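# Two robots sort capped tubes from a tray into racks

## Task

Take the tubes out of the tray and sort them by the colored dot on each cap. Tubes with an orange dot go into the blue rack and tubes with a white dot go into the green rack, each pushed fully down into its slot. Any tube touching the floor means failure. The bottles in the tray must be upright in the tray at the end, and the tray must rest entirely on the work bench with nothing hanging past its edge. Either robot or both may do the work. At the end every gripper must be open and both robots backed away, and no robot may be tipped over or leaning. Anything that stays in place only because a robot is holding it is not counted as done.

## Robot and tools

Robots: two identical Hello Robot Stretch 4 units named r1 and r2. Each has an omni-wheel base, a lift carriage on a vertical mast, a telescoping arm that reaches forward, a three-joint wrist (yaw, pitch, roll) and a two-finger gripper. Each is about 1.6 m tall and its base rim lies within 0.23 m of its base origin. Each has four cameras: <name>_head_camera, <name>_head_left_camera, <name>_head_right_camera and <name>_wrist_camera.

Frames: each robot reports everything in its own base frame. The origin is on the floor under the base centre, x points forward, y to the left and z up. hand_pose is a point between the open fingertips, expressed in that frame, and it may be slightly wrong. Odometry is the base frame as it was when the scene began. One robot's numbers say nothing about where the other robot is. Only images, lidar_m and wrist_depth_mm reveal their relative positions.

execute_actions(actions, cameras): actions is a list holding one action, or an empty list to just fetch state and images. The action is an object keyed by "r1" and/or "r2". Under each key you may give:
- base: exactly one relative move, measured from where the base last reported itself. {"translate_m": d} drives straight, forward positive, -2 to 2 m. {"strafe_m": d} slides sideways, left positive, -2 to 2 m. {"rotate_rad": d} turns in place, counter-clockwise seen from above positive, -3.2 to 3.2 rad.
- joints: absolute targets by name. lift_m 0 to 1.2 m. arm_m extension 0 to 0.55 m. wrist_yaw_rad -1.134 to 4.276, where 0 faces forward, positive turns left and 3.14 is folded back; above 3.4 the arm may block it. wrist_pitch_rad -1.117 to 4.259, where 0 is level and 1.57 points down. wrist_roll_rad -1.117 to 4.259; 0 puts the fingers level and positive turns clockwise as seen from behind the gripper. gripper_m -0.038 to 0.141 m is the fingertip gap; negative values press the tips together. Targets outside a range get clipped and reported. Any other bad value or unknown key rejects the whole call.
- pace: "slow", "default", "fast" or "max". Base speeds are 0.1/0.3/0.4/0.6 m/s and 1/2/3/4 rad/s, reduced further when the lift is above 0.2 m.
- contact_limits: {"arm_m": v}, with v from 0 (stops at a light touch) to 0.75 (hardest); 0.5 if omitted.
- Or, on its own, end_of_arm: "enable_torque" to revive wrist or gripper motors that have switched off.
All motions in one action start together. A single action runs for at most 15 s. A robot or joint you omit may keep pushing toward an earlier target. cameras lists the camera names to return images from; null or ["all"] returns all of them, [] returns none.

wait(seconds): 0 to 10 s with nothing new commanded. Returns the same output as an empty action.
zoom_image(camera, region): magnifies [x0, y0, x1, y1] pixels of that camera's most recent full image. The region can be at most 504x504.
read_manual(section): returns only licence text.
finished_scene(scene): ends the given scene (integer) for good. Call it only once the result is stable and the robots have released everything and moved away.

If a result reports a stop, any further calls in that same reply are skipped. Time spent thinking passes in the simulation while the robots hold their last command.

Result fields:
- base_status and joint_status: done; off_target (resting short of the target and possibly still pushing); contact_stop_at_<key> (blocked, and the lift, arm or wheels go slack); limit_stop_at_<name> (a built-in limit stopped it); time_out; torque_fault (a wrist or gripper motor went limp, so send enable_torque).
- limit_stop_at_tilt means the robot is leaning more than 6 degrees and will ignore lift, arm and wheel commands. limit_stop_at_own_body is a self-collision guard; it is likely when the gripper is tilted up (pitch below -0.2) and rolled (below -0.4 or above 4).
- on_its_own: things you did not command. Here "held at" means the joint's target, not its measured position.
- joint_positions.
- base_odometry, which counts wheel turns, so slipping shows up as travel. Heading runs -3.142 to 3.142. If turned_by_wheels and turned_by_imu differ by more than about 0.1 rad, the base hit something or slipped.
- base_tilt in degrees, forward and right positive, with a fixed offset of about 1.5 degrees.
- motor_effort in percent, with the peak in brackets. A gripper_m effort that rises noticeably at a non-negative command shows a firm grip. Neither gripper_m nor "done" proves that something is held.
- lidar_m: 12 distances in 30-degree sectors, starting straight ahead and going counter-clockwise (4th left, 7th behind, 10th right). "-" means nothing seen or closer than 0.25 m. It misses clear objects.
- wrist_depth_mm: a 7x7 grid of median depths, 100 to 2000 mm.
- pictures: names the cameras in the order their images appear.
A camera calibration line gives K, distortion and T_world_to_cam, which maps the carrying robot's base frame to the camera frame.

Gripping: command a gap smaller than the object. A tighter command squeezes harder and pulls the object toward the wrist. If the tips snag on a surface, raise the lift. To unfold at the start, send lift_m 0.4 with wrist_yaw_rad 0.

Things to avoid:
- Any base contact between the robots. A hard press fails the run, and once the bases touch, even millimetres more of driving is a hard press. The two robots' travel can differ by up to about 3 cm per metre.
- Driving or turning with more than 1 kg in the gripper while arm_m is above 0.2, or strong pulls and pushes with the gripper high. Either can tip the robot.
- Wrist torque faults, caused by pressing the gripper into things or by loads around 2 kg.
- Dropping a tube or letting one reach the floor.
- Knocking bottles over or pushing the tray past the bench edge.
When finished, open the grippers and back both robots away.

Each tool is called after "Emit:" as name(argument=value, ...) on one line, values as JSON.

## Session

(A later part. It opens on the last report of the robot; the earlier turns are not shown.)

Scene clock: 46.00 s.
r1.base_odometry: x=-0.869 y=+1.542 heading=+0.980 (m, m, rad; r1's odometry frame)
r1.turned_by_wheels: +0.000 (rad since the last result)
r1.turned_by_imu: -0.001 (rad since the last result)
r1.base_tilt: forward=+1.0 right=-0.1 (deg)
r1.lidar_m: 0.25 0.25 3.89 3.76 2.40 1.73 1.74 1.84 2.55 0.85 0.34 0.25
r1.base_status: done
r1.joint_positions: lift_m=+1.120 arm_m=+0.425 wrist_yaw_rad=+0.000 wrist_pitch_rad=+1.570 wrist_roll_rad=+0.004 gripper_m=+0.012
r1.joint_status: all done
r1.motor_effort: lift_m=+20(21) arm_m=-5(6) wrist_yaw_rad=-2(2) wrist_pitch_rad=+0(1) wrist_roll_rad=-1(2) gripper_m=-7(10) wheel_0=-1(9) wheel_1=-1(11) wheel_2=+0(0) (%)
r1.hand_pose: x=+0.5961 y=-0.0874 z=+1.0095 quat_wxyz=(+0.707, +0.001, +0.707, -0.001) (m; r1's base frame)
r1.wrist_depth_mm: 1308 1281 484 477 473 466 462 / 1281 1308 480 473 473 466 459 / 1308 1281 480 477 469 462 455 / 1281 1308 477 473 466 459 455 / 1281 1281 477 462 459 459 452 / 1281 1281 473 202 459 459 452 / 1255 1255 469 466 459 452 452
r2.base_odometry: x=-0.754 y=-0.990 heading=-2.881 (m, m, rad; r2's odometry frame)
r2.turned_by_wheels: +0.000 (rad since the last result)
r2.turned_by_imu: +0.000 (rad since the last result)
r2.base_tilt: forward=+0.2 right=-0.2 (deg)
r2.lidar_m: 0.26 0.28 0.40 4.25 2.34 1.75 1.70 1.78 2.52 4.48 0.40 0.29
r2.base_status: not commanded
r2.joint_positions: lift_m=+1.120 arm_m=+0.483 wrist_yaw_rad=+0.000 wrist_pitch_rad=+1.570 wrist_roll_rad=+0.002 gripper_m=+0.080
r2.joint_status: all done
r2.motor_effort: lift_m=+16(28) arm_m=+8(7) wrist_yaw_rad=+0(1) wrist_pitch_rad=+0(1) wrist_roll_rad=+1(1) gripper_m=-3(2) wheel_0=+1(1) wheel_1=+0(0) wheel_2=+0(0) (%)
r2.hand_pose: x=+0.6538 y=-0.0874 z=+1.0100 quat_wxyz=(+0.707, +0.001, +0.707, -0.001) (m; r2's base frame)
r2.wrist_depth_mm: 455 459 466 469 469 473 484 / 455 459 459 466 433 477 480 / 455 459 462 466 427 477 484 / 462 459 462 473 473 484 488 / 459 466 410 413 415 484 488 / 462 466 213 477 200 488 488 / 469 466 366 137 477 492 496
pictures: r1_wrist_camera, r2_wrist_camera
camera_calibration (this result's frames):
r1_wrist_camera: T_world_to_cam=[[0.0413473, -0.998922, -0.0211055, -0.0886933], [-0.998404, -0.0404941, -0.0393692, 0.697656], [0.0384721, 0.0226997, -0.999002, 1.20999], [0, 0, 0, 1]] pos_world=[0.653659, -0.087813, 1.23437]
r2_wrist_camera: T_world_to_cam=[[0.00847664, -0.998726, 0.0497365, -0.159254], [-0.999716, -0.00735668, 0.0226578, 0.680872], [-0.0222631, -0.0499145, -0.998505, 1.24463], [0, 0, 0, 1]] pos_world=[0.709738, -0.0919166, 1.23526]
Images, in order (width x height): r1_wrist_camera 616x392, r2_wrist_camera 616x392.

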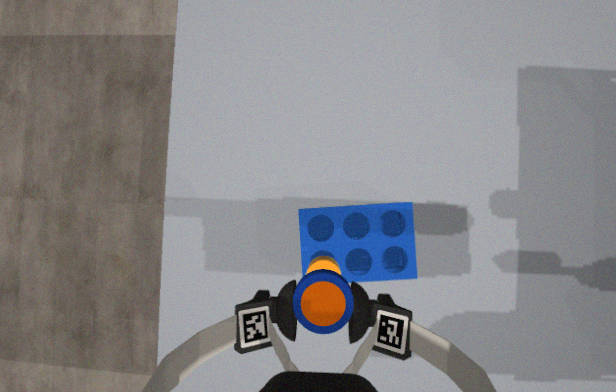

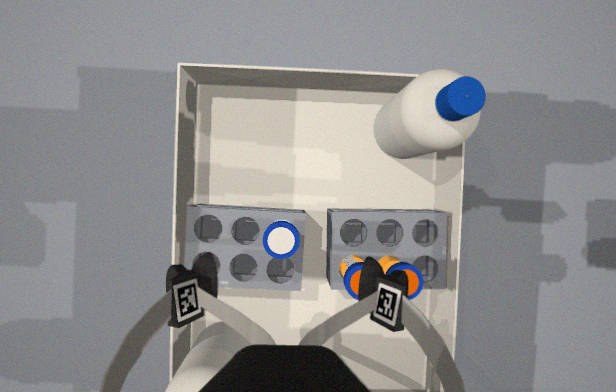

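Emit:
execute_actions(actions=[{"r1": {"base": {"strafe_m": 0.002}, "joints": {"arm_m": 0.413, "lift_m": 1.04}, "pace": "default"}, "r2": {"base": {"strafe_m": 0.006}, "joints": {"arm_m": 0.488, "lift_m": 0.983, "gripper_m": 0.065}, "pace": "default"}}], cameras=["r1_wrist_camera", "r2_wrist_camera"])

Emit:
zoom_image(camera="r1_wrist_camera", region=[270, 180, 440, 310])

Scene clock: 49.67 s.
r1.base_odometry: x=-0.871 y=+1.544 heading=+0.980 (m, m, rad; r1's odometry frame)
r1.turned_by_wheels: +0.000 (rad since the last result)
r1.turned_by_imu: -0.001 (rad since the last result)
r1.base_tilt: forward=+0.9 right=-0.1 (deg)
r1.lidar_m: 0.25 0.25 3.89 3.75 2.41 1.78 1.72 1.85 2.57 0.87 0.33 0.26
r1.base_status: done
r1.joint_positions: lift_m=+1.040 arm_m=+0.414 wrist_yaw_rad=+0.000 wrist_pitch_rad=+1.570 wrist_roll_rad=+0.004 gripper_m=+0.012
r1.joint_status: all done
r1.motor_effort: lift_m=+14(19) arm_m=-5(6) wrist_yaw_rad=+0(3) wrist_pitch_rad=-1(0) wrist_roll_rad=-2(1) gripper_m=-12(10) wheel_0=+0(7) wheel_1=-2(4) wheel_2=+0(5) (%)
r1.hand_pose: x=+0.5850 y=-0.0874 z=+0.9300 quat_wxyz=(+0.707, +0.001, +0.707, -0.001) (m; r1's base frame)
r1.wrist_depth_mm: 1229 1229 402 397 392 387 382 / 1229 1205 399 397 389 384 382 / 1229 1205 399 392 389 384 379 / 1205 1205 397 389 382 382 379 / 1182 399 397 387 327 379 377 / 1205 399 394 202 325 379 375 / 1205 397 389 387 379 377 375
r2.base_odometry: x=-0.752 y=-0.996 heading=-2.882 (m, m, rad; r2's odometry frame)
r2.turned_by_wheels: +0.000 (rad since the last result)
r2.turned_by_imu: +0.000 (rad since the last result)
r2.base_tilt: forward=+0.3 right=-0.2 (deg)
r2.lidar_m: 0.26 0.28 0.40 4.24 2.35 1.76 1.69 1.79 2.51 4.49 0.40 0.29
r2.base_status: done
r2.joint_positions: lift_m=+0.983 arm_m=+0.487 wrist_yaw_rad=+0.000 wrist_pitch_rad=+1.570 wrist_roll_rad=+0.002 gripper_m=+0.065
r2.joint_status: all done
r2.motor_effort: lift_m=+16(16) arm_m=+7(7) wrist_yaw_rad=+1(1) wrist_pitch_rad=+0(1) wrist_roll_rad=+1(1) gripper_m=-4(6) wheel_0=-1(5) wheel_1=-2(12) wheel_2=+0(0) (%)
r2.hand_pose: x=+0.6578 y=-0.0874 z=+0.8730 quat_wxyz=(+0.707, +0.001, +0.707, -0.001) (m; r2's base frame)
r2.wrist_depth_mm: 322 306 303 298 312 266 195 / 325 327 327 330 334 211 195 / 324 325 329 330 336 270 290 / 325 327 329 332 338 342 345 / 327 271 273 304 282 300 343 / 327 273 198 276 202 281 347 / 330 301 334 137 278 220 351
pictures: r1_wrist_camera, r2_wrist_camera
camera_calibration (this result's frames):
r1_wrist_camera: T_world_to_cam=[[0.0412967, -0.998924, -0.0211093, -0.0898814], [-0.998409, -0.0404454, -0.0392779, 0.683429], [0.0383819, 0.0226978, -0.999005, 1.13107], [0, 0, 0, 1]] pos_world=[0.642641, -0.0878159, 1.15489]
r2_wrist_camera: T_world_to_cam=[[0.00838822, -0.998727, 0.0497365, -0.152415], [-0.999717, -0.00726803, 0.0226607, 0.688029], [-0.0222704, -0.0499125, -0.998505, 1.10791], [0, 0, 0, 1]] pos_world=[0.713786, -0.0919216, 1.09825]
Images, in order (width x height): r1_wrist_camera 616x392, r2_wrist_camera 616x392.

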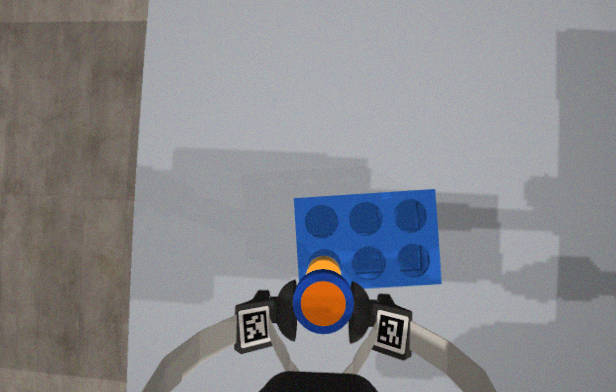

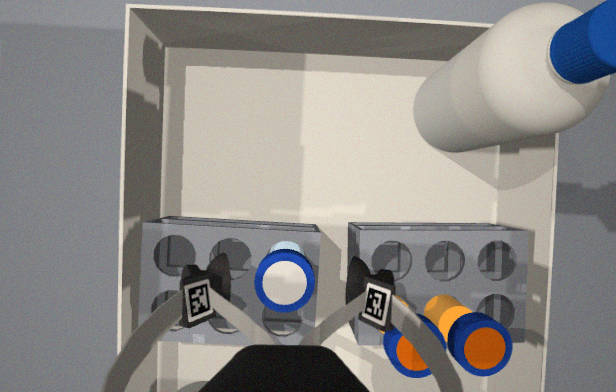

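Region (270, 180, 440, 310) of r1_wrist_camera's 616x392 image, scaled by 2.965; it fills the top 385 rows of this view, and the rest is white.

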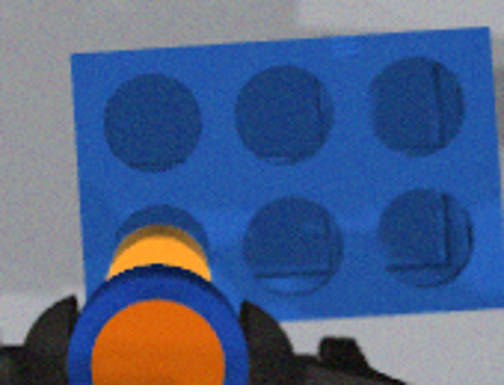

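Emit:
execute_actions(actions=[{"r1": {"joints": {"lift_m": 0.981}, "pace": "slow"}, "r2": {"joints": {"gripper_m": 0.012}}}], cameras=["r1_wrist_camera", "r2_wrist_camera", "r2_head_camera"])

Emit:
zoom_image(camera="r2_head_camera", region=[310, 290, 410, 390])

Scene clock: 52.50 s.
r1.base_odometry: x=-0.871 y=+1.544 heading=+0.980 (m, m, rad; r1's odometry frame)
r1.turned_by_wheels: +0.000 (rad since the last result)
r1.turned_by_imu: +0.000 (rad since the last result)
r1.base_tilt: forward=+0.9 right=+0.0 (deg)
r1.lidar_m: 0.25 0.26 3.88 3.73 2.40 1.75 1.72 1.81 2.58 0.81 0.34 0.25
r1.base_status: not commanded
r1.joint_positions: lift_m=+0.981 arm_m=+0.414 wrist_yaw_rad=+0.000 wrist_pitch_rad=+1.570 wrist_roll_rad=+0.004 gripper_m=+0.012
r1.joint_status: all done
r1.motor_effort: lift_m=+14(14) arm_m=-5(5) wrist_yaw_rad=+0(0) wrist_pitch_rad=-1(1) wrist_roll_rad=-3(1) gripper_m=-10(11) wheel_0=+0(0) wheel_1=-2(2) wheel_2=+0(0) (%)
r1.hand_pose: x=+0.5850 y=-0.0874 z=+0.8711 quat_wxyz=(+0.707, +0.001, +0.707, -0.001) (m; r1's base frame)
r1.wrist_depth_mm: 1160 345 342 336 332 329 325 / 1138 343 340 336 330 327 324 / 1138 342 336 334 329 325 322 / 1160 342 338 330 325 324 320 / 1138 340 336 272 270 322 320 / 1138 338 332 202 265 322 319 / 1138 336 332 327 322 319 319
r2.base_odometry: x=-0.752 y=-0.996 heading=-2.882 (m, m, rad; r2's odometry frame)
r2.turned_by_wheels: +0.000 (rad since the last result)
r2.turned_by_imu: +0.000 (rad since the last result)
r2.base_tilt: forward=+0.3 right=-0.2 (deg)
r2.lidar_m: 0.27 0.28 0.40 4.25 2.34 1.74 1.69 1.77 2.52 4.49 0.39 0.28
r2.base_status: not commanded
r2.joint_positions: lift_m=+0.983 arm_m=+0.487 wrist_yaw_rad=+0.000 wrist_pitch_rad=+1.570 wrist_roll_rad=+0.002 gripper_m=+0.012
r2.joint_status: all done
r2.motor_effort: lift_m=+17(16) arm_m=+7(7) wrist_yaw_rad=+1(1) wrist_pitch_rad=+0(0) wrist_roll_rad=+1(1) gripper_m=-11(12) wheel_0=-1(1) wheel_1=-2(2) wheel_2=+1(1) (%)
r2.hand_pose: x=+0.6578 y=-0.0874 z=+0.8730 quat_wxyz=(+0.707, +0.001, +0.707, -0.001) (m; r2's base frame)
r2.wrist_depth_mm: 324 304 304 298 312 267 195 / 324 327 327 330 334 211 195 / 325 327 329 332 334 272 290 / 325 327 330 334 338 340 343 / 329 272 273 273 285 301 345 / 329 271 192 207 193 281 349 / 329 300 332 144 310 219 347
pictures: r1_wrist_camera, r2_head_camera, r2_wrist_camera
camera_calibration (this result's frames):
r1_wrist_camera: T_world_to_cam=[[0.0412966, -0.998924, -0.0211093, -0.0911262], [-0.998409, -0.0404453, -0.0392778, 0.68111], [0.0383818, 0.0226978, -0.999005, 1.07215], [0, 0, 0, 1]] pos_world=[0.642639, -0.0878159, 1.09592]
r2_wrist_camera: T_world_to_cam=[[0.00838845, -0.998727, 0.0497365, -0.152415], [-0.999717, -0.00726826, 0.0226607, 0.68803], [-0.0222704, -0.0499125, -0.998505, 1.10791], [0, 0, 0, 1]] pos_world=[0.713787, -0.0919216, 1.09825]
Images, in order (width x height): r1_wrist_camera 616x392, r2_head_camera 420x560, r2_wrist_camera 616x392.

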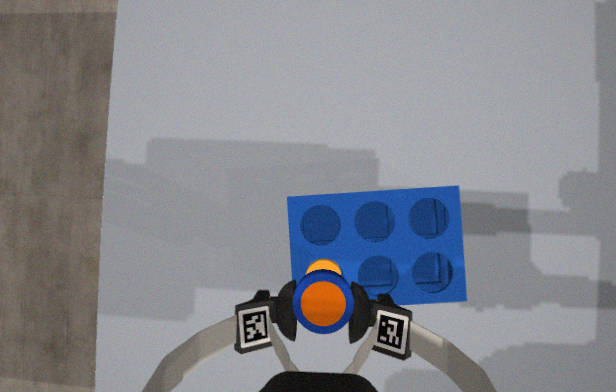

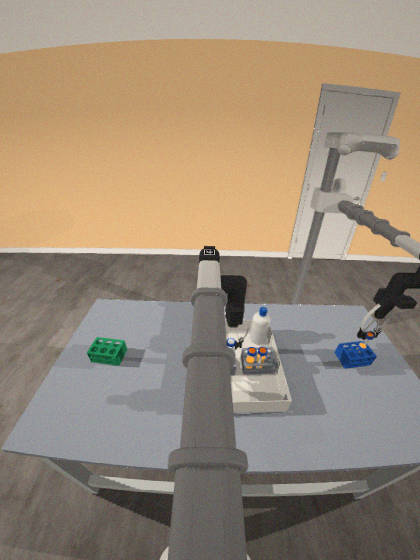

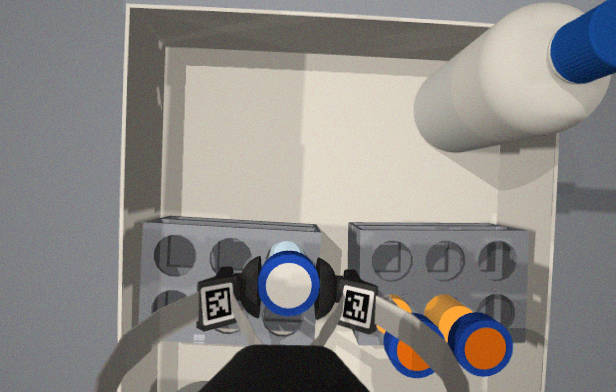

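Region (310, 290, 410, 390) of r2_head_camera's 420x560 image, scaled by 5.040, with more detail than that image has.

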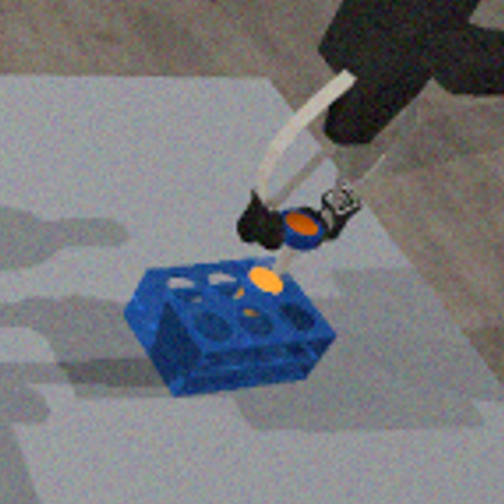

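Emit:
execute_actions(actions=[{"r1": {"joints": {"gripper_m": 0.07}}, "r2": {"joints": {"lift_m": 1.12}}}], cameras=["r1_wrist_camera", "r2_wrist_camera"])

Emit:
zoom_image(camera="r2_wrist_camera", region=[180, 180, 350, 310])

Scene clock: 54.70 s.
r1.base_odometry: x=-0.871 y=+1.544 heading=+0.980 (m, m, rad; r1's odometry frame)
r1.turned_by_wheels: +0.000 (rad since the last result)
r1.turned_by_imu: +0.000 (rad since the last result)
r1.base_tilt: forward=+1.1 right=-0.1 (deg)
r1.lidar_m: 0.25 0.26 3.88 3.76 2.42 1.76 1.73 1.83 2.60 0.86 0.35 0.25
r1.base_status: not commanded
r1.joint_positions: lift_m=+0.981 arm_m=+0.414 wrist_yaw_rad=+0.000 wrist_pitch_rad=+1.570 wrist_roll_rad=+0.004 gripper_m=+0.070
r1.joint_status: all done
r1.motor_effort: lift_m=+13(14) arm_m=-5(5) wrist_yaw_rad=+0(2) wrist_pitch_rad=+0(2) wrist_roll_rad=-2(2) gripper_m=+0(6) wheel_0=+0(0) wheel_1=-2(2) wheel_2=+0(0) (%)
r1.hand_pose: x=+0.5850 y=-0.0874 z=+0.8711 quat_wxyz=(+0.707, +0.001, +0.707, -0.001) (m; r1's base frame)
r1.wrist_depth_mm: 1160 343 342 336 332 327 325 / 1160 343 338 336 330 327 324 / 1138 342 338 334 329 325 324 / 1138 342 336 332 324 324 322 / 1138 340 336 272 270 322 322 / 1138 338 217 210 266 322 320 / 1138 336 330 327 324 320 317
r2.base_odometry: x=-0.752 y=-0.996 heading=-2.882 (m, m, rad; r2's odometry frame)
r2.turned_by_wheels: +0.000 (rad since the last result)
r2.turned_by_imu: +0.000 (rad since the last result)
r2.base_tilt: forward=+0.3 right=-0.2 (deg)
r2.lidar_m: 0.26 0.28 0.38 4.25 2.36 1.73 1.69 1.79 2.50 4.51 0.41 0.29
r2.base_status: not commanded
r2.joint_positions: lift_m=+1.120 arm_m=+0.487 wrist_yaw_rad=+0.000 wrist_pitch_rad=+1.570 wrist_roll_rad=+0.002 gripper_m=+0.012
r2.joint_status: all done
r2.motor_effort: lift_m=+22(23) arm_m=+7(7) wrist_yaw_rad=+0(0) wrist_pitch_rad=-1(0) wrist_roll_rad=+1(1) gripper_m=-10(13) wheel_0=-1(1) wheel_1=-2(2) wheel_2=+0(1) (%)
r2.hand_pose: x=+0.6578 y=-0.0874 z=+1.0095 quat_wxyz=(+0.707, +0.001, +0.707, -0.001) (m; r2's base frame)
r2.wrist_depth_mm: 452 455 462 469 473 477 477 / 452 462 459 466 469 477 480 / 455 462 462 469 449 480 484 / 459 466 466 466 477 480 484 / 459 462 407 413 413 488 488 / 462 466 193 208 193 480 488 / 459 466 389 142 477 488 492
pictures: r1_wrist_camera, r2_wrist_camera
camera_calibration (this result's frames):
r1_wrist_camera: T_world_to_cam=[[0.0412967, -0.998924, -0.0211093, -0.0911262], [-0.998409, -0.0404454, -0.0392778, 0.68111], [0.0383818, 0.0226978, -0.999005, 1.07215], [0, 0, 0, 1]] pos_world=[0.642639, -0.0878159, 1.09592]
r2_wrist_camera: T_world_to_cam=[[0.00838815, -0.998727, 0.0497365, -0.159205], [-0.999717, -0.00726796, 0.0226607, 0.684938], [-0.0222704, -0.0499125, -0.998505, 1.24424], [0, 0, 0, 1]] pos_world=[0.713789, -0.0919216, 1.23478]
Images, in order (width x height): r1_wrist_camera 616x392, r2_wrist_camera 616x392.

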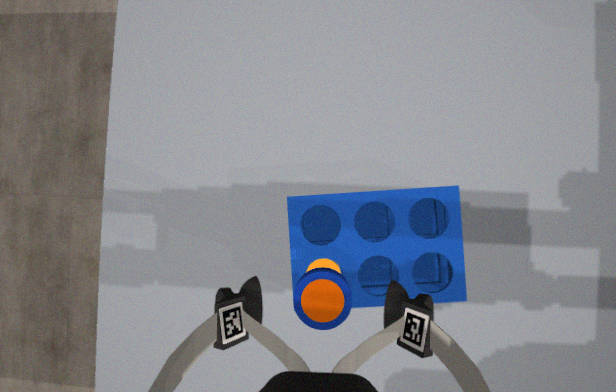

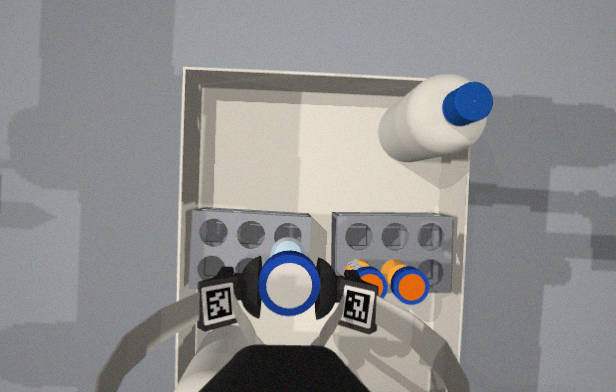

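Region (180, 180, 350, 310) of r2_wrist_camera's 616x392 image, scaled by 2.965; it fills the top 385 rows of this view, and the rest is white.

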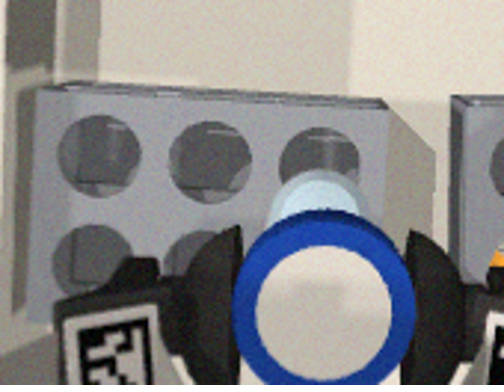

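Emit:
execute_actions(actions=[{"r1": {"joints": {"lift_m": 1.12, "wrist_roll_rad": 1.57, "arm_m": 0.477}, "pace": "default"}, "r2": {"base": {"strafe_m": 0.45}, "pace": "default"}}], cameras=["r1_wrist_camera", "r2_wrist_camera"])

Emit:
zoom_image(camera="r2_wrist_camera", region=[170, 150, 370, 300])

Scene clock: 60.13 s.
r1.base_odometry: x=-0.871 y=+1.544 heading=+0.980 (m, m, rad; r1's odometry frame)
r1.turned_by_wheels: +0.000 (rad since the last result)
r1.turned_by_imu: -0.001 (rad since the last result)
r1.base_tilt: forward=+0.9 right=-0.2 (deg)
r1.lidar_m: 0.25 0.26 3.85 3.75 2.37 1.76 1.73 1.83 2.57 0.88 0.35 0.25
r1.base_status: not commanded
r1.joint_positions: lift_m=+1.120 arm_m=+0.476 wrist_yaw_rad=+0.000 wrist_pitch_rad=+1.570 wrist_roll_rad=+1.570 gripper_m=+0.070
r1.joint_status: all done
r1.motor_effort: lift_m=+21(21) arm_m=+5(5) wrist_yaw_rad=+0(2) wrist_pitch_rad=-1(0) wrist_roll_rad=+1(4) gripper_m=+0(4) wheel_0=+0(0) wheel_1=-2(2) wheel_2=+0(0) (%)
r1.hand_pose: x=+0.6472 y=-0.0874 z=+1.0094 quat_wxyz=(+0.501, +0.500, +0.500, -0.499) (m; r1's base frame)
r1.wrist_depth_mm: 1281 492 488 480 477 473 469 / 1281 488 484 477 477 469 469 / 1281 484 477 477 469 469 466 / 878 480 480 469 466 466 462 / 866 477 473 466 462 462 459 / 866 473 216 466 345 459 455 / 473 473 466 462 455 452 452
r2.base_odometry: x=-0.637 y=-1.431 heading=-2.882 (m, m, rad; r2's odometry frame)
r2.turned_by_wheels: +0.000 (rad since the last result)
r2.turned_by_imu: -0.001 (rad since the last result)
r2.base_tilt: forward=+0.2 right=-0.2 (deg)
r2.lidar_m: 0.28 0.30 3.93 3.78 2.35 1.75 1.68 1.78 2.50 1.04 0.41 0.30
r2.base_status: done
r2.joint_positions: lift_m=+1.120 arm_m=+0.487 wrist_yaw_rad=+0.000 wrist_pitch_rad=+1.570 wrist_roll_rad=+0.002 gripper_m=+0.012
r2.joint_status: not commanded
r2.motor_effort: lift_m=+21(22) arm_m=+7(7) wrist_yaw_rad=+2(1) wrist_pitch_rad=+0(0) wrist_roll_rad=+1(0) gripper_m=-14(13) wheel_0=+0(6) wheel_1=-1(8) wheel_2=+1(1) (%)
r2.hand_pose: x=+0.6578 y=-0.0874 z=+1.0096 quat_wxyz=(+0.707, +0.001, +0.707, -0.001) (m; r2's base frame)
r2.wrist_depth_mm: 1160 459 462 466 473 477 477 / 1182 459 466 469 473 477 484 / 1205 462 462 469 477 480 473 / 1182 462 410 473 477 477 469 / 1205 462 442 413 480 484 466 / 1205 466 194 207 192 484 462 / 1229 466 473 142 480 488 459
pictures: r1_wrist_camera, r2_wrist_camera
camera_calibration (this result's frames):
r1_wrist_camera: T_world_to_cam=[[-0.998657, -0.046905, -0.0219833, 0.666427], [-0.0460325, 0.998192, -0.0386425, 0.222416], [0.0237561, -0.0375787, -0.999011, 1.21219], [0, 0, 0, 1]] pos_world=[0.646974, -0.145202, 1.23424]
r2_wrist_camera: T_world_to_cam=[[0.00837833, -0.998727, 0.0497365, -0.159203], [-0.999717, -0.00725813, 0.0226607, 0.684941], [-0.0222709, -0.0499123, -0.998505, 1.24431], [0, 0, 0, 1]] pos_world=[0.713793, -0.0919222, 1.23485]
Images, in order (width x height): r1_wrist_camera 616x392, r2_wrist_camera 616x392.

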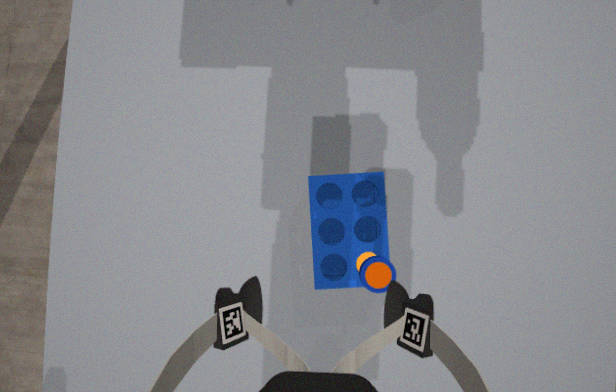

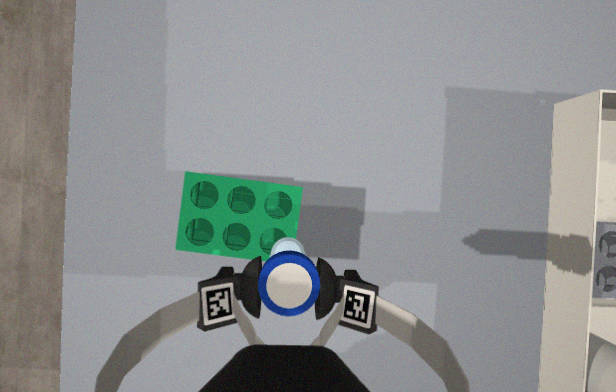

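Region (170, 150, 370, 300) of r2_wrist_camera's 616x392 image, scaled by 2.520; it fills the top 378 rows of this view, and the rest is white.

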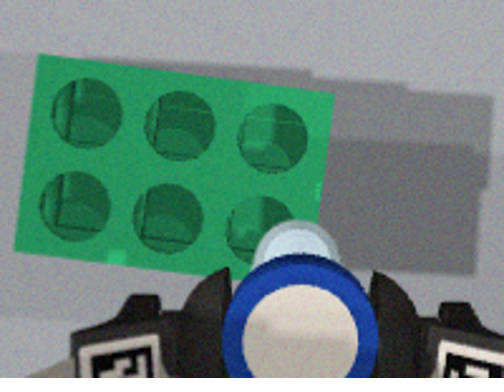

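Emit:
execute_actions(actions=[{"r1": {"base": {"strafe_m": -0.506}, "pace": "fast"}, "r2": {"base": {"strafe_m": 0.016}, "joints": {"arm_m": 0.481, "lift_m": 1.04}, "pace": "default"}}], cameras=["r1_wrist_camera", "r2_wrist_camera"])

Emit:
zoom_image(camera="r2_wrist_camera", region=[160, 150, 360, 300])

Emit:
zoom_image(camera="r1_wrist_camera", region=[200, 150, 460, 350])

Scene clock: 64.40 s.
r1.base_odometry: x=-0.451 y=+1.262 heading=+0.980 (m, m, rad; r1's odometry frame)
r1.turned_by_wheels: +0.000 (rad since the last result)
r1.turned_by_imu: +0.000 (rad since the last result)
r1.base_tilt: forward=+0.9 right=-0.1 (deg)
r1.lidar_m: 0.25 0.25 0.33 4.26 2.39 1.82 1.76 1.85 2.63 0.82 0.33 0.25
r1.base_status: done
r1.joint_positions: lift_m=+1.120 arm_m=+0.476 wrist_yaw_rad=+0.000 wrist_pitch_rad=+1.570 wrist_roll_rad=+1.570 gripper_m=+0.070
r1.joint_status: not commanded
r1.motor_effort: lift_m=+20(21) arm_m=+5(5) wrist_yaw_rad=-2(0) wrist_pitch_rad=+0(0) wrist_roll_rad=+0(0) gripper_m=+0(3) wheel_0=+0(12) wheel_1=+0(9) wheel_2=+0(1) (%)
r1.hand_pose: x=+0.6472 y=-0.0874 z=+1.0095 quat_wxyz=(+0.501, +0.500, +0.500, -0.499) (m; r1's base frame)
r1.wrist_depth_mm: 1078 492 492 480 480 473 469 / 1336 488 480 480 473 473 466 / 1281 484 351 466 469 466 462 / 1281 480 477 466 466 462 462 / 1281 477 473 466 462 459 459 / 1281 477 217 404 402 384 455 / 1255 473 427 399 410 289 452
r2.base_odometry: x=-0.633 y=-1.447 heading=-2.882 (m, m, rad; r2's odometry frame)
r2.turned_by_wheels: +0.000 (rad since the last result)
r2.turned_by_imu: +0.000 (rad since the last result)
r2.base_tilt: forward=+0.3 right=-0.2 (deg)
r2.lidar_m: 0.26 0.30 3.91 3.78 2.35 1.75 1.68 1.77 2.50 1.04 0.40 0.30
r2.base_status: done
r2.joint_positions: lift_m=+1.040 arm_m=+0.482 wrist_yaw_rad=+0.000 wrist_pitch_rad=+1.570 wrist_roll_rad=+0.002 gripper_m=+0.012
r2.joint_status: all done
r2.motor_effort: lift_m=+16(22) arm_m=-7(8) wrist_yaw_rad=+1(0) wrist_pitch_rad=-1(1) wrist_roll_rad=+1(1) gripper_m=-12(14) wheel_0=+0(8) wheel_1=-1(8) wheel_2=+0(0) (%)
r2.hand_pose: x=+0.6534 y=-0.0874 z=+0.9299 quat_wxyz=(+0.707, +0.001, +0.707, -0.001) (m; r2's base frame)
r2.wrist_depth_mm: 377 382 384 387 389 397 402 / 379 382 384 389 394 397 399 / 382 384 389 389 394 399 404 / 382 384 332 387 397 397 404 / 384 384 332 332 397 402 404 / 384 387 193 208 193 404 410 / 389 389 392 142 402 407 410
pictures: r1_wrist_camera, r2_wrist_camera
camera_calibration (this result's frames):
r1_wrist_camera: T_world_to_cam=[[-0.998658, -0.0468998, -0.0219833, 0.666439], [-0.0460273, 0.998192, -0.0386425, 0.222417], [0.0237559, -0.0375788, -0.999011, 1.2123], [0, 0, 0, 1]] pos_world=[0.646983, -0.145202, 1.23434]
r2_wrist_camera: T_world_to_cam=[[0.00832761, -0.998728, 0.0497364, -0.155172], [-0.999717, -0.00720688, 0.0226704, 0.682343], [-0.0222831, -0.0499111, -0.998505, 1.16471], [0, 0, 0, 1]] pos_world=[0.709395, -0.0919251, 1.15522]
Images, in order (width x height): r1_wrist_camera 616x392, r2_wrist_camera 616x392.

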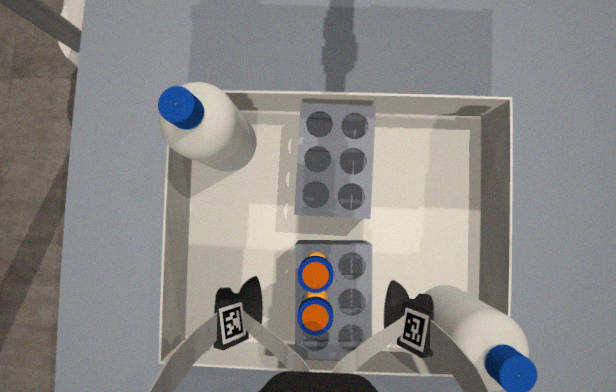

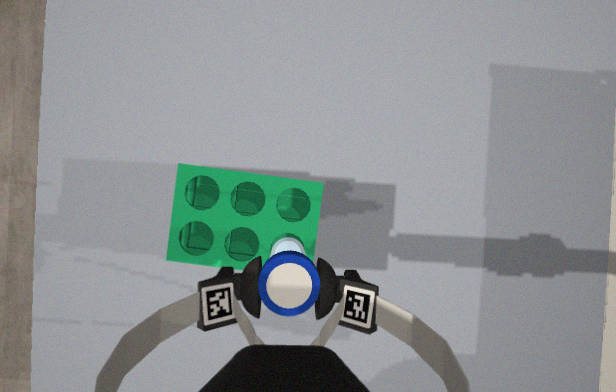

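Region (160, 150, 360, 300) of r2_wrist_camera's 616x392 image, scaled by 2.520; it fills the top 378 rows of this view, and the rest is white.

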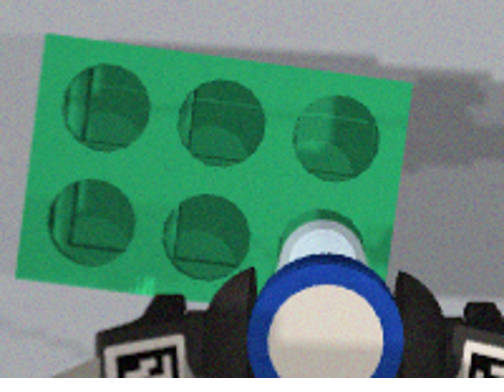

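Region (200, 150, 460, 350) of r1_wrist_camera's 616x392 image, scaled by 1.938; it fills the top 388 rows of this view, and the rest is white.

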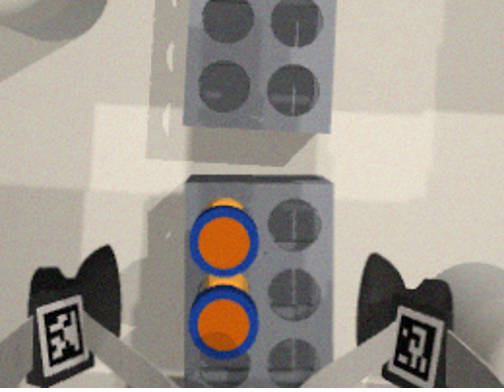

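Emit:
execute_actions(actions=[{"r1": {"joints": {"arm_m": 0.483, "lift_m": 0.983, "gripper_m": 0.065}, "pace": "default"}, "r2": {"joints": {"arm_m": 0.480, "lift_m": 0.981}, "pace": "slow"}}], cameras=["r1_wrist_camera", "r2_wrist_camera", "r1_head_camera"])

Emit:
zoom_image(camera="r1_head_camera", region=[320, 320, 420, 420])

Scene clock: 68.47 s.
r1.base_odometry: x=-0.451 y=+1.262 heading=+0.980 (m, m, rad; r1's odometry frame)
r1.turned_by_wheels: +0.000 (rad since the last result)
r1.turned_by_imu: -0.001 (rad since the last result)
r1.base_tilt: forward=+0.9 right=+0.0 (deg)
r1.lidar_m: 0.25 0.25 0.36 4.25 2.41 1.79 1.75 1.82 2.63 0.77 0.30 0.25
r1.base_status: not commanded
r1.joint_positions: lift_m=+0.983 arm_m=+0.482 wrist_yaw_rad=+0.000 wrist_pitch_rad=+1.570 wrist_roll_rad=+1.570 gripper_m=+0.065
r1.joint_status: all done
r1.motor_effort: lift_m=+14(20) arm_m=+5(6) wrist_yaw_rad=-1(0) wrist_pitch_rad=-1(1) wrist_roll_rad=+0(0) gripper_m=+1(4) wheel_0=+0(0) wheel_1=+0(0) wheel_2=+0(0) (%)
r1.hand_pose: x=+0.6532 y=-0.0874 z=+0.8730 quat_wxyz=(+0.501, +0.500, +0.500, -0.499) (m; r1's base frame)
r1.wrist_depth_mm: 161 195 343 342 338 336 304 / 347 197 277 315 304 330 317 / 345 290 336 329 329 329 322 / 345 315 336 329 327 327 319 / 342 315 332 330 327 325 319 / 340 319 330 208 267 322 310 / 338 298 329 207 265 256 232
r2.base_odometry: x=-0.633 y=-1.447 heading=-2.882 (m, m, rad; r2's odometry frame)
r2.turned_by_wheels: +0.000 (rad since the last result)
r2.turned_by_imu: +0.000 (rad since the last result)
r2.base_tilt: forward=+0.2 right=-0.2 (deg)
r2.lidar_m: 0.26 0.29 3.90 3.78 2.36 1.75 1.68 1.77 2.48 1.06 0.40 0.28
r2.base_status: not commanded
r2.joint_positions: lift_m=+0.981 arm_m=+0.481 wrist_yaw_rad=+0.000 wrist_pitch_rad=+1.570 wrist_roll_rad=+0.002 gripper_m=+0.012
r2.joint_status: all done
r2.motor_effort: lift_m=+17(14) arm_m=-8(8) wrist_yaw_rad=+2(1) wrist_pitch_rad=+0(0) wrist_roll_rad=+1(1) gripper_m=-11(16) wheel_0=-1(0) wheel_1=-1(1) wheel_2=+0(0) (%)
r2.hand_pose: x=+0.6525 y=-0.0874 z=+0.8710 quat_wxyz=(+0.707, +0.001, +0.707, -0.001) (m; r2's base frame)
r2.wrist_depth_mm: 320 324 327 330 336 338 338 / 322 325 327 330 334 338 342 / 322 327 329 332 336 340 343 / 324 327 300 327 338 340 342 / 324 327 273 273 338 342 343 / 329 329 193 208 193 342 345 / 327 329 332 143 342 343 347
pictures: r1_head_camera, r1_wrist_camera, r2_wrist_camera
camera_calibration (this result's frames):
r1_wrist_camera: T_world_to_cam=[[-0.99866, -0.0468465, -0.0219697, 0.669385], [-0.0459745, 0.998195, -0.0386419, 0.217383], [0.0237403, -0.0375801, -0.999012, 1.07583], [0, 0, 0, 1]] pos_world=[0.652942, -0.145202, 1.09787]
r2_wrist_camera: T_world_to_cam=[[0.00832752, -0.998728, 0.0497364, -0.152231], [-0.999717, -0.00720679, 0.0226704, 0.682732], [-0.0222831, -0.0499111, -0.998505, 1.1058], [0, 0, 0, 1]] pos_world=[0.708447, -0.0919251, 1.09624]
Images, in order (width x height): r1_head_camera 420x560, r1_wrist_camera 616x392, r2_wrist_camera 616x392.

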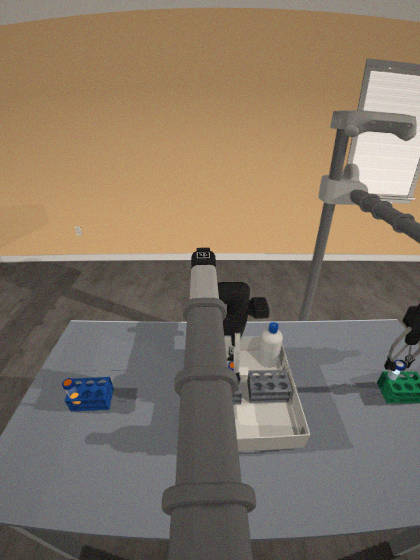

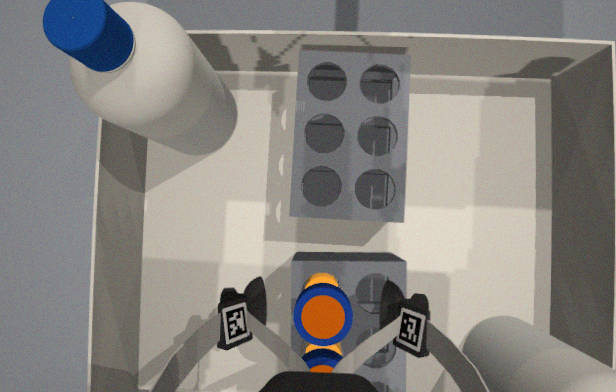

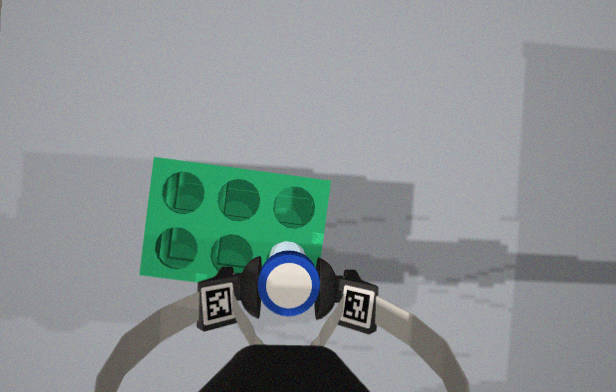

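Region (320, 320, 420, 420) of r1_head_camera's 420x560 image, scaled by 5.040, with more detail than that image has.

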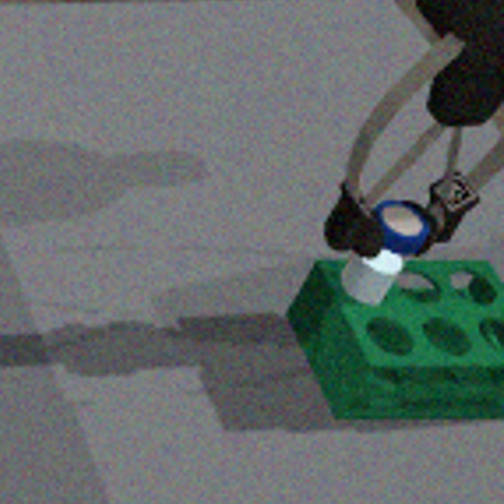

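Emit:
execute_actions(actions=[{"r1": {"joints": {"gripper_m": 0.012}}, "r2": {"joints": {"gripper_m": 0.07}}}], cameras=["r1_wrist_camera", "r2_wrist_camera"])

Scene clock: 70.40 s.
r1.base_odometry: x=-0.451 y=+1.262 heading=+0.980 (m, m, rad; r1's odometry frame)
r1.turned_by_wheels: +0.000 (rad since the last result)
r1.turned_by_imu: +0.000 (rad since the last result)
r1.base_tilt: forward=+1.0 right=-0.1 (deg)
r1.lidar_m: 0.25 0.25 0.31 4.26 2.37 1.81 1.75 1.86 2.61 0.82 0.33 0.25
r1.base_status: not commanded
r1.joint_positions: lift_m=+0.983 arm_m=+0.482 wrist_yaw_rad=+0.000 wrist_pitch_rad=+1.570 wrist_roll_rad=+1.570 gripper_m=+0.012
r1.joint_status: all done
r1.motor_effort: lift_m=+14(13) arm_m=+6(5) wrist_yaw_rad=-2(0) wrist_pitch_rad=+0(0) wrist_roll_rad=+0(0) gripper_m=-9(10) wheel_0=+0(0) wheel_1=+0(0) wheel_2=+0(0) (%)
r1.hand_pose: x=+0.6532 y=-0.0874 z=+0.8730 quat_wxyz=(+0.501, +0.500, +0.500, -0.499) (m; r1's base frame)
r1.wrist_depth_mm: 161 195 343 342 340 334 303 / 347 197 278 315 303 330 317 / 345 291 334 304 327 330 322 / 343 315 336 327 325 327 320 / 340 315 334 330 329 327 319 / 340 319 332 202 267 324 309 / 336 298 327 207 235 250 231
r2.base_odometry: x=-0.633 y=-1.447 heading=-2.882 (m, m, rad; r2's odometry frame)
r2.turned_by_wheels: +0.000 (rad since the last result)
r2.turned_by_imu: +0.000 (rad since the last result)
r2.base_tilt: forward=+0.3 right=-0.1 (deg)
r2.lidar_m: 0.27 0.30 3.93 3.78 2.33 1.75 1.68 1.76 2.50 1.04 0.40 0.30
r2.base_status: not commanded
r2.joint_positions: lift_m=+0.981 arm_m=+0.481 wrist_yaw_rad=+0.000 wrist_pitch_rad=+1.570 wrist_roll_rad=+0.002 gripper_m=+0.070
r2.joint_status: all done
r2.motor_effort: lift_m=+17(16) arm_m=-8(8) wrist_yaw_rad=+1(1) wrist_pitch_rad=-1(1) wrist_roll_rad=+1(1) gripper_m=-2(13) wheel_0=+0(0) wheel_1=-1(1) wheel_2=+0(0) (%)
r2.hand_pose: x=+0.6525 y=-0.0874 z=+0.8710 quat_wxyz=(+0.707, +0.001, +0.707, -0.001) (m; r2's base frame)
r2.wrist_depth_mm: 320 325 329 330 332 336 340 / 322 325 329 330 338 340 345 / 325 325 330 332 336 340 342 / 324 327 301 330 336 340 342 / 325 327 272 274 340 343 342 / 327 329 213 336 206 345 347 / 329 330 332 137 340 343 349
pictures: r1_wrist_camera, r2_wrist_camera
camera_calibration (this result's frames):
r1_wrist_camera: T_world_to_cam=[[-0.99866, -0.0468466, -0.0219698, 0.669385], [-0.0459746, 0.998195, -0.0386419, 0.217383], [0.0237404, -0.0375801, -0.999012, 1.07583], [0, 0, 0, 1]] pos_world=[0.652942, -0.145202, 1.09787]
r2_wrist_camera: T_world_to_cam=[[0.00832737, -0.998728, 0.0497364, -0.152231], [-0.999717, -0.00720663, 0.0226705, 0.682732], [-0.0222832, -0.0499111, -0.998505, 1.1058], [0, 0, 0, 1]] pos_world=[0.708447, -0.0919251, 1.09624]
Images, in order (width x height): r1_wrist_camera 616x392, r2_wrist_camera 616x392.

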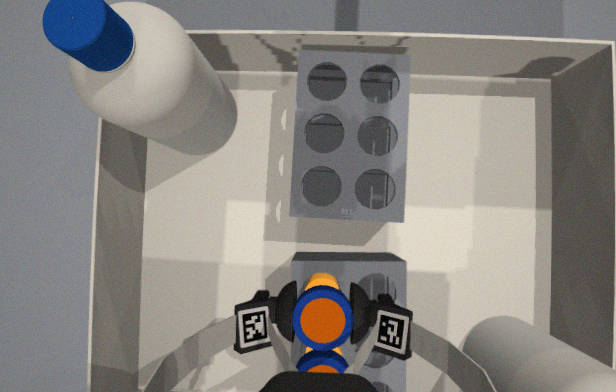

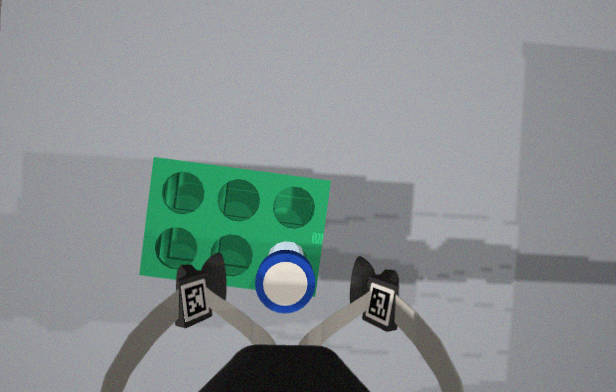

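Emit:
execute_actions(actions=[{"r1": {"joints": {"lift_m": 1.12}}, "r2": {"joints": {"lift_m": 1.12, "arm_m": 0.45, "gripper_m": 0.075}}}], cameras=["r1_wrist_camera"])

Emit:
zoom_image(camera="r1_wrist_camera", region=[240, 90, 410, 300])

Scene clock: 74.43 s.
r1.base_odometry: x=-0.451 y=+1.262 heading=+0.980 (m, m, rad; r1's odometry frame)
r1.turned_by_wheels: +0.000 (rad since the last result)
r1.turned_by_imu: -0.001 (rad since the last result)
r1.base_tilt: forward=+1.0 right=-0.1 (deg)
r1.lidar_m: 0.25 0.25 0.35 4.23 2.41 1.81 1.75 1.86 2.56 0.82 0.33 0.25
r1.base_status: not commanded
r1.joint_positions: lift_m=+1.120 arm_m=+0.482 wrist_yaw_rad=+0.000 wrist_pitch_rad=+1.570 wrist_roll_rad=+1.570 gripper_m=+0.012
r1.joint_status: all done
r1.motor_effort: lift_m=+21(25) arm_m=+5(5) wrist_yaw_rad=-1(2) wrist_pitch_rad=+0(1) wrist_roll_rad=+0(0) gripper_m=-11(9) wheel_0=+0(0) wheel_1=+0(0) wheel_2=+0(0) (%)
r1.hand_pose: x=+0.6532 y=-0.0874 z=+1.0094 quat_wxyz=(+0.501, +0.500, +0.500, -0.499) (m; r1's base frame)
r1.wrist_depth_mm: 1078 492 488 484 480 473 469 / 1308 488 480 480 477 469 469 / 1308 484 347 466 466 462 462 / 1281 480 473 466 466 466 462 / 1255 477 473 466 462 459 459 / 1255 473 469 202 399 389 455 / 1255 469 397 402 294 286 452
r2.base_odometry: x=-0.633 y=-1.447 heading=-2.882 (m, m, rad; r2's odometry frame)
r2.turned_by_wheels: +0.000 (rad since the last result)
r2.turned_by_imu: +0.000 (rad since the last result)
r2.base_tilt: forward=+0.3 right=-0.2 (deg)
r2.lidar_m: 0.28 0.28 3.91 3.77 2.34 1.74 1.67 1.75 2.48 1.06 0.41 0.29
r2.base_status: not commanded
r2.joint_positions: lift_m=+1.120 arm_m=+0.451 wrist_yaw_rad=+0.000 wrist_pitch_rad=+1.570 wrist_roll_rad=+0.002 gripper_m=+0.075
r2.joint_status: all done
r2.motor_effort: lift_m=+21(23) arm_m=-8(9) wrist_yaw_rad=+1(0) wrist_pitch_rad=-1(0) wrist_roll_rad=+1(1) gripper_m=-1(1) wheel_0=-1(1) wheel_1=-1(1) wheel_2=+0(0) (%)
r2.hand_pose: x=+0.6225 y=-0.0874 z=+1.0095 quat_wxyz=(+0.707, +0.001, +0.707, -0.001) (m; r2's base frame)
r2.wrist_depth_mm: 1182 455 462 466 469 473 484 / 1205 459 462 469 477 477 484 / 1182 459 466 469 477 480 480 / 1182 462 436 466 473 480 484 / 1182 462 469 473 477 488 484 / 1205 466 215 477 202 484 480 / 1205 466 473 137 480 484 488
pictures: r1_wrist_camera
camera_calibration (this result's frames):
r1_wrist_camera: T_world_to_cam=[[-0.99866, -0.0468468, -0.0219697, 0.672383], [-0.0459749, 0.998195, -0.0386419, 0.222652], [0.0237403, -0.0375801, -0.999012, 1.21204], [0, 0, 0, 1]] pos_world=[0.652945, -0.145202, 1.23422]
Images, in order (width x height): r1_wrist_camera 616x392.

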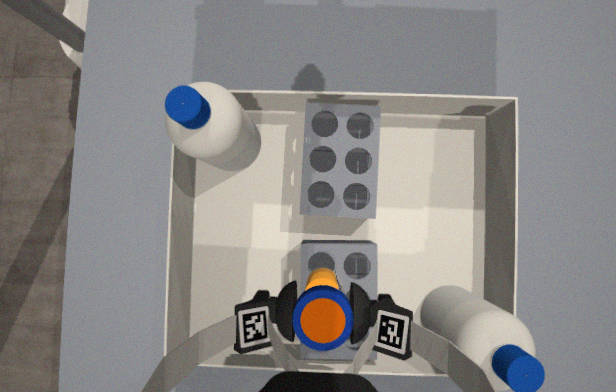

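Region (240, 90, 410, 300) of r1_wrist_camera's 616x392 image, scaled by 2.400; it fills the left 408 columns of this view, and the rest is white.

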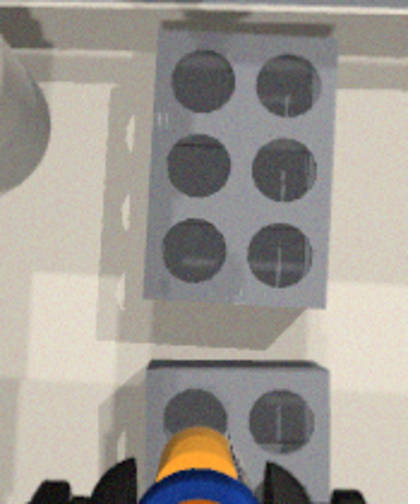

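Emit:
zoom_image(camera="r1_wrist_camera", region=[280, 230, 400, 310])

Region (280, 230, 400, 310) of r1_wrist_camera's 616x392 image, scaled by 4.200.

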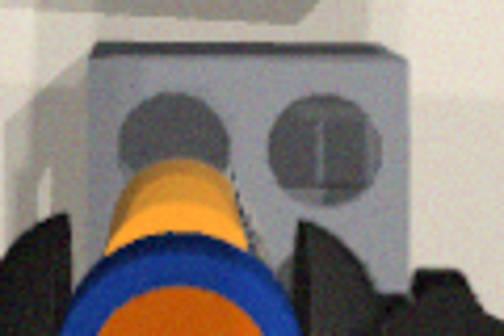

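Emit:
execute_actions(actions=[{"r1": {"base": {"strafe_m": 0.426}, "joints": {"arm_m": 0.4265}, "pace": "default"}, "r2": {"base": {"strafe_m": -0.58}, "pace": "default"}}], cameras=["r1_wrist_camera", "r2_wrist_camera"])

Emit:
zoom_image(camera="r1_wrist_camera", region=[250, 230, 370, 310])

Emit:
zoom_image(camera="r2_wrist_camera", region=[160, 150, 420, 350])

Scene clock: 86.33 s.
r1.base_odometry: x=-0.804 y=+1.499 heading=+0.980 (m, m, rad; r1's odometry frame)
r1.turned_by_wheels: +0.000 (rad since the last result)
r1.turned_by_imu: -0.001 (rad since the last result)
r1.base_tilt: forward=+1.0 right=+0.0 (deg)
r1.lidar_m: 0.25 0.26 3.96 3.84 2.41 1.79 1.75 1.84 2.58 0.84 0.36 0.25
r1.base_status: done
r1.joint_positions: lift_m=+1.120 arm_m=+0.427 wrist_yaw_rad=+0.000 wrist_pitch_rad=+1.570 wrist_roll_rad=+1.570 gripper_m=+0.012
r1.joint_status: all done
r1.motor_effort: lift_m=+20(22) arm_m=-5(6) wrist_yaw_rad=+0(1) wrist_pitch_rad=-1(0) wrist_roll_rad=+0(1) gripper_m=-9(11) wheel_0=-1(11) wheel_1=+1(8) wheel_2=+0(0) (%)
r1.hand_pose: x=+0.5986 y=-0.0874 z=+1.0095 quat_wxyz=(+0.501, +0.500, +0.500, -0.499) (m; r1's base frame)
r1.wrist_depth_mm: 496 492 484 480 473 473 473 / 492 488 484 480 477 473 469 / 488 488 480 477 473 469 466 / 484 480 477 473 469 466 462 / 480 477 473 459 469 466 459 / 477 473 473 202 462 462 455 / 473 473 466 345 332 455 452
r2.base_odometry: x=-0.782 y=-0.886 heading=-2.882 (m, m, rad; r2's odometry frame)
r2.turned_by_wheels: +0.000 (rad since the last result)
r2.turned_by_imu: +0.000 (rad since the last result)
r2.base_tilt: forward=+0.3 right=-0.2 (deg)
r2.lidar_m: 0.27 0.28 0.39 4.38 2.38 1.75 1.69 1.75 2.53 4.38 0.37 0.28
r2.base_status: done
r2.joint_positions: lift_m=+1.120 arm_m=+0.451 wrist_yaw_rad=+0.000 wrist_pitch_rad=+1.570 wrist_roll_rad=+0.002 gripper_m=+0.075
r2.joint_status: not commanded
r2.motor_effort: lift_m=+21(22) arm_m=-7(8) wrist_yaw_rad=+1(1) wrist_pitch_rad=+0(0) wrist_roll_rad=+1(1) gripper_m=-2(1) wheel_0=+0(9) wheel_1=+0(8) wheel_2=+0(2) (%)
r2.hand_pose: x=+0.6225 y=-0.0874 z=+1.0096 quat_wxyz=(+0.707, +0.001, +0.707, -0.001) (m; r2's base frame)
r2.wrist_depth_mm: 452 459 462 462 473 480 480 / 455 459 459 332 477 477 480 / 455 459 466 469 477 480 484 / 455 407 459 410 477 480 484 / 462 436 439 466 480 480 484 / 462 407 214 473 201 488 492 / 325 338 466 137 480 488 488
pictures: r1_wrist_camera, r2_wrist_camera
camera_calibration (this result's frames):
r1_wrist_camera: T_world_to_cam=[[-0.998665, -0.0467492, -0.0219525, 0.617813], [-0.045878, 0.998199, -0.0386411, 0.220085], [0.0237194, -0.0375824, -0.999012, 1.21346], [0, 0, 0, 1]] pos_world=[0.598303, -0.145202, 1.23433]
r2_wrist_camera: T_world_to_cam=[[0.00838984, -0.998727, 0.0497364, -0.158915], [-0.999717, -0.00726915, 0.0226708, 0.649558], [-0.0222804, -0.0499125, -0.998505, 1.24356], [0, 0, 0, 1]] pos_world=[0.678415, -0.0919216, 1.23488]
Images, in order (width x height): r1_wrist_camera 616x392, r2_wrist_camera 616x392.

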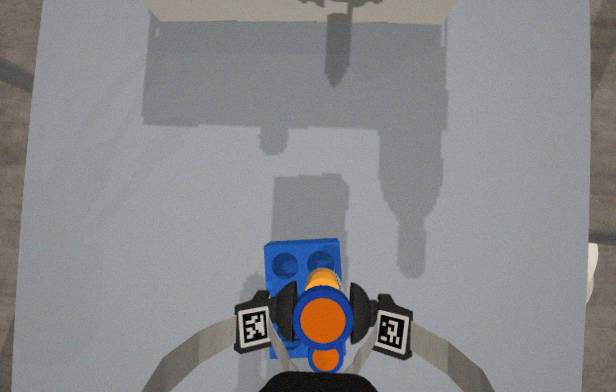

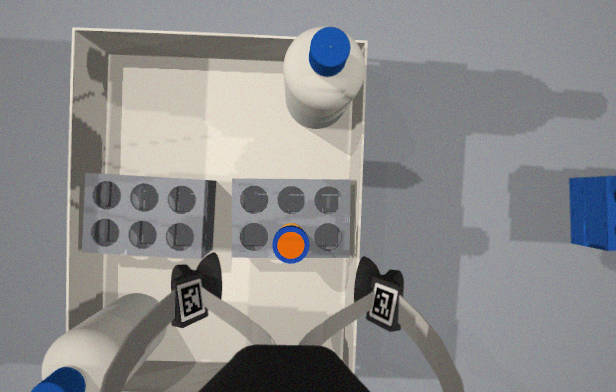

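Region (250, 230, 370, 310) of r1_wrist_camera's 616x392 image, scaled by 4.200.

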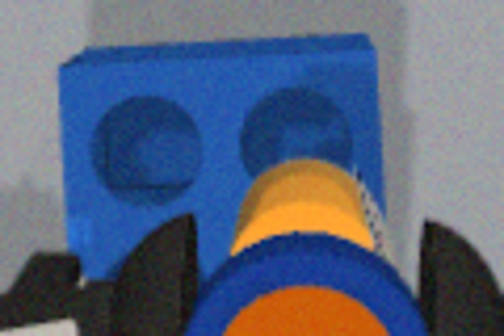

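Region (160, 150, 420, 350) of r2_wrist_camera's 616x392 image, scaled by 1.938; it fills the top 388 rows of this view, and the rest is white.

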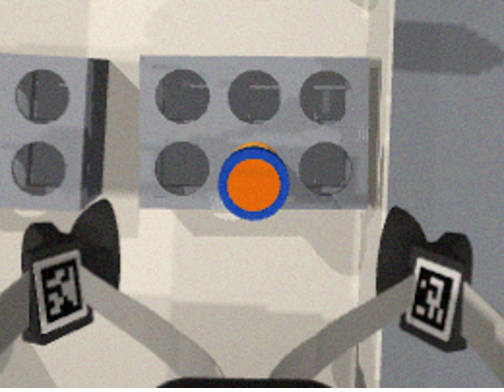

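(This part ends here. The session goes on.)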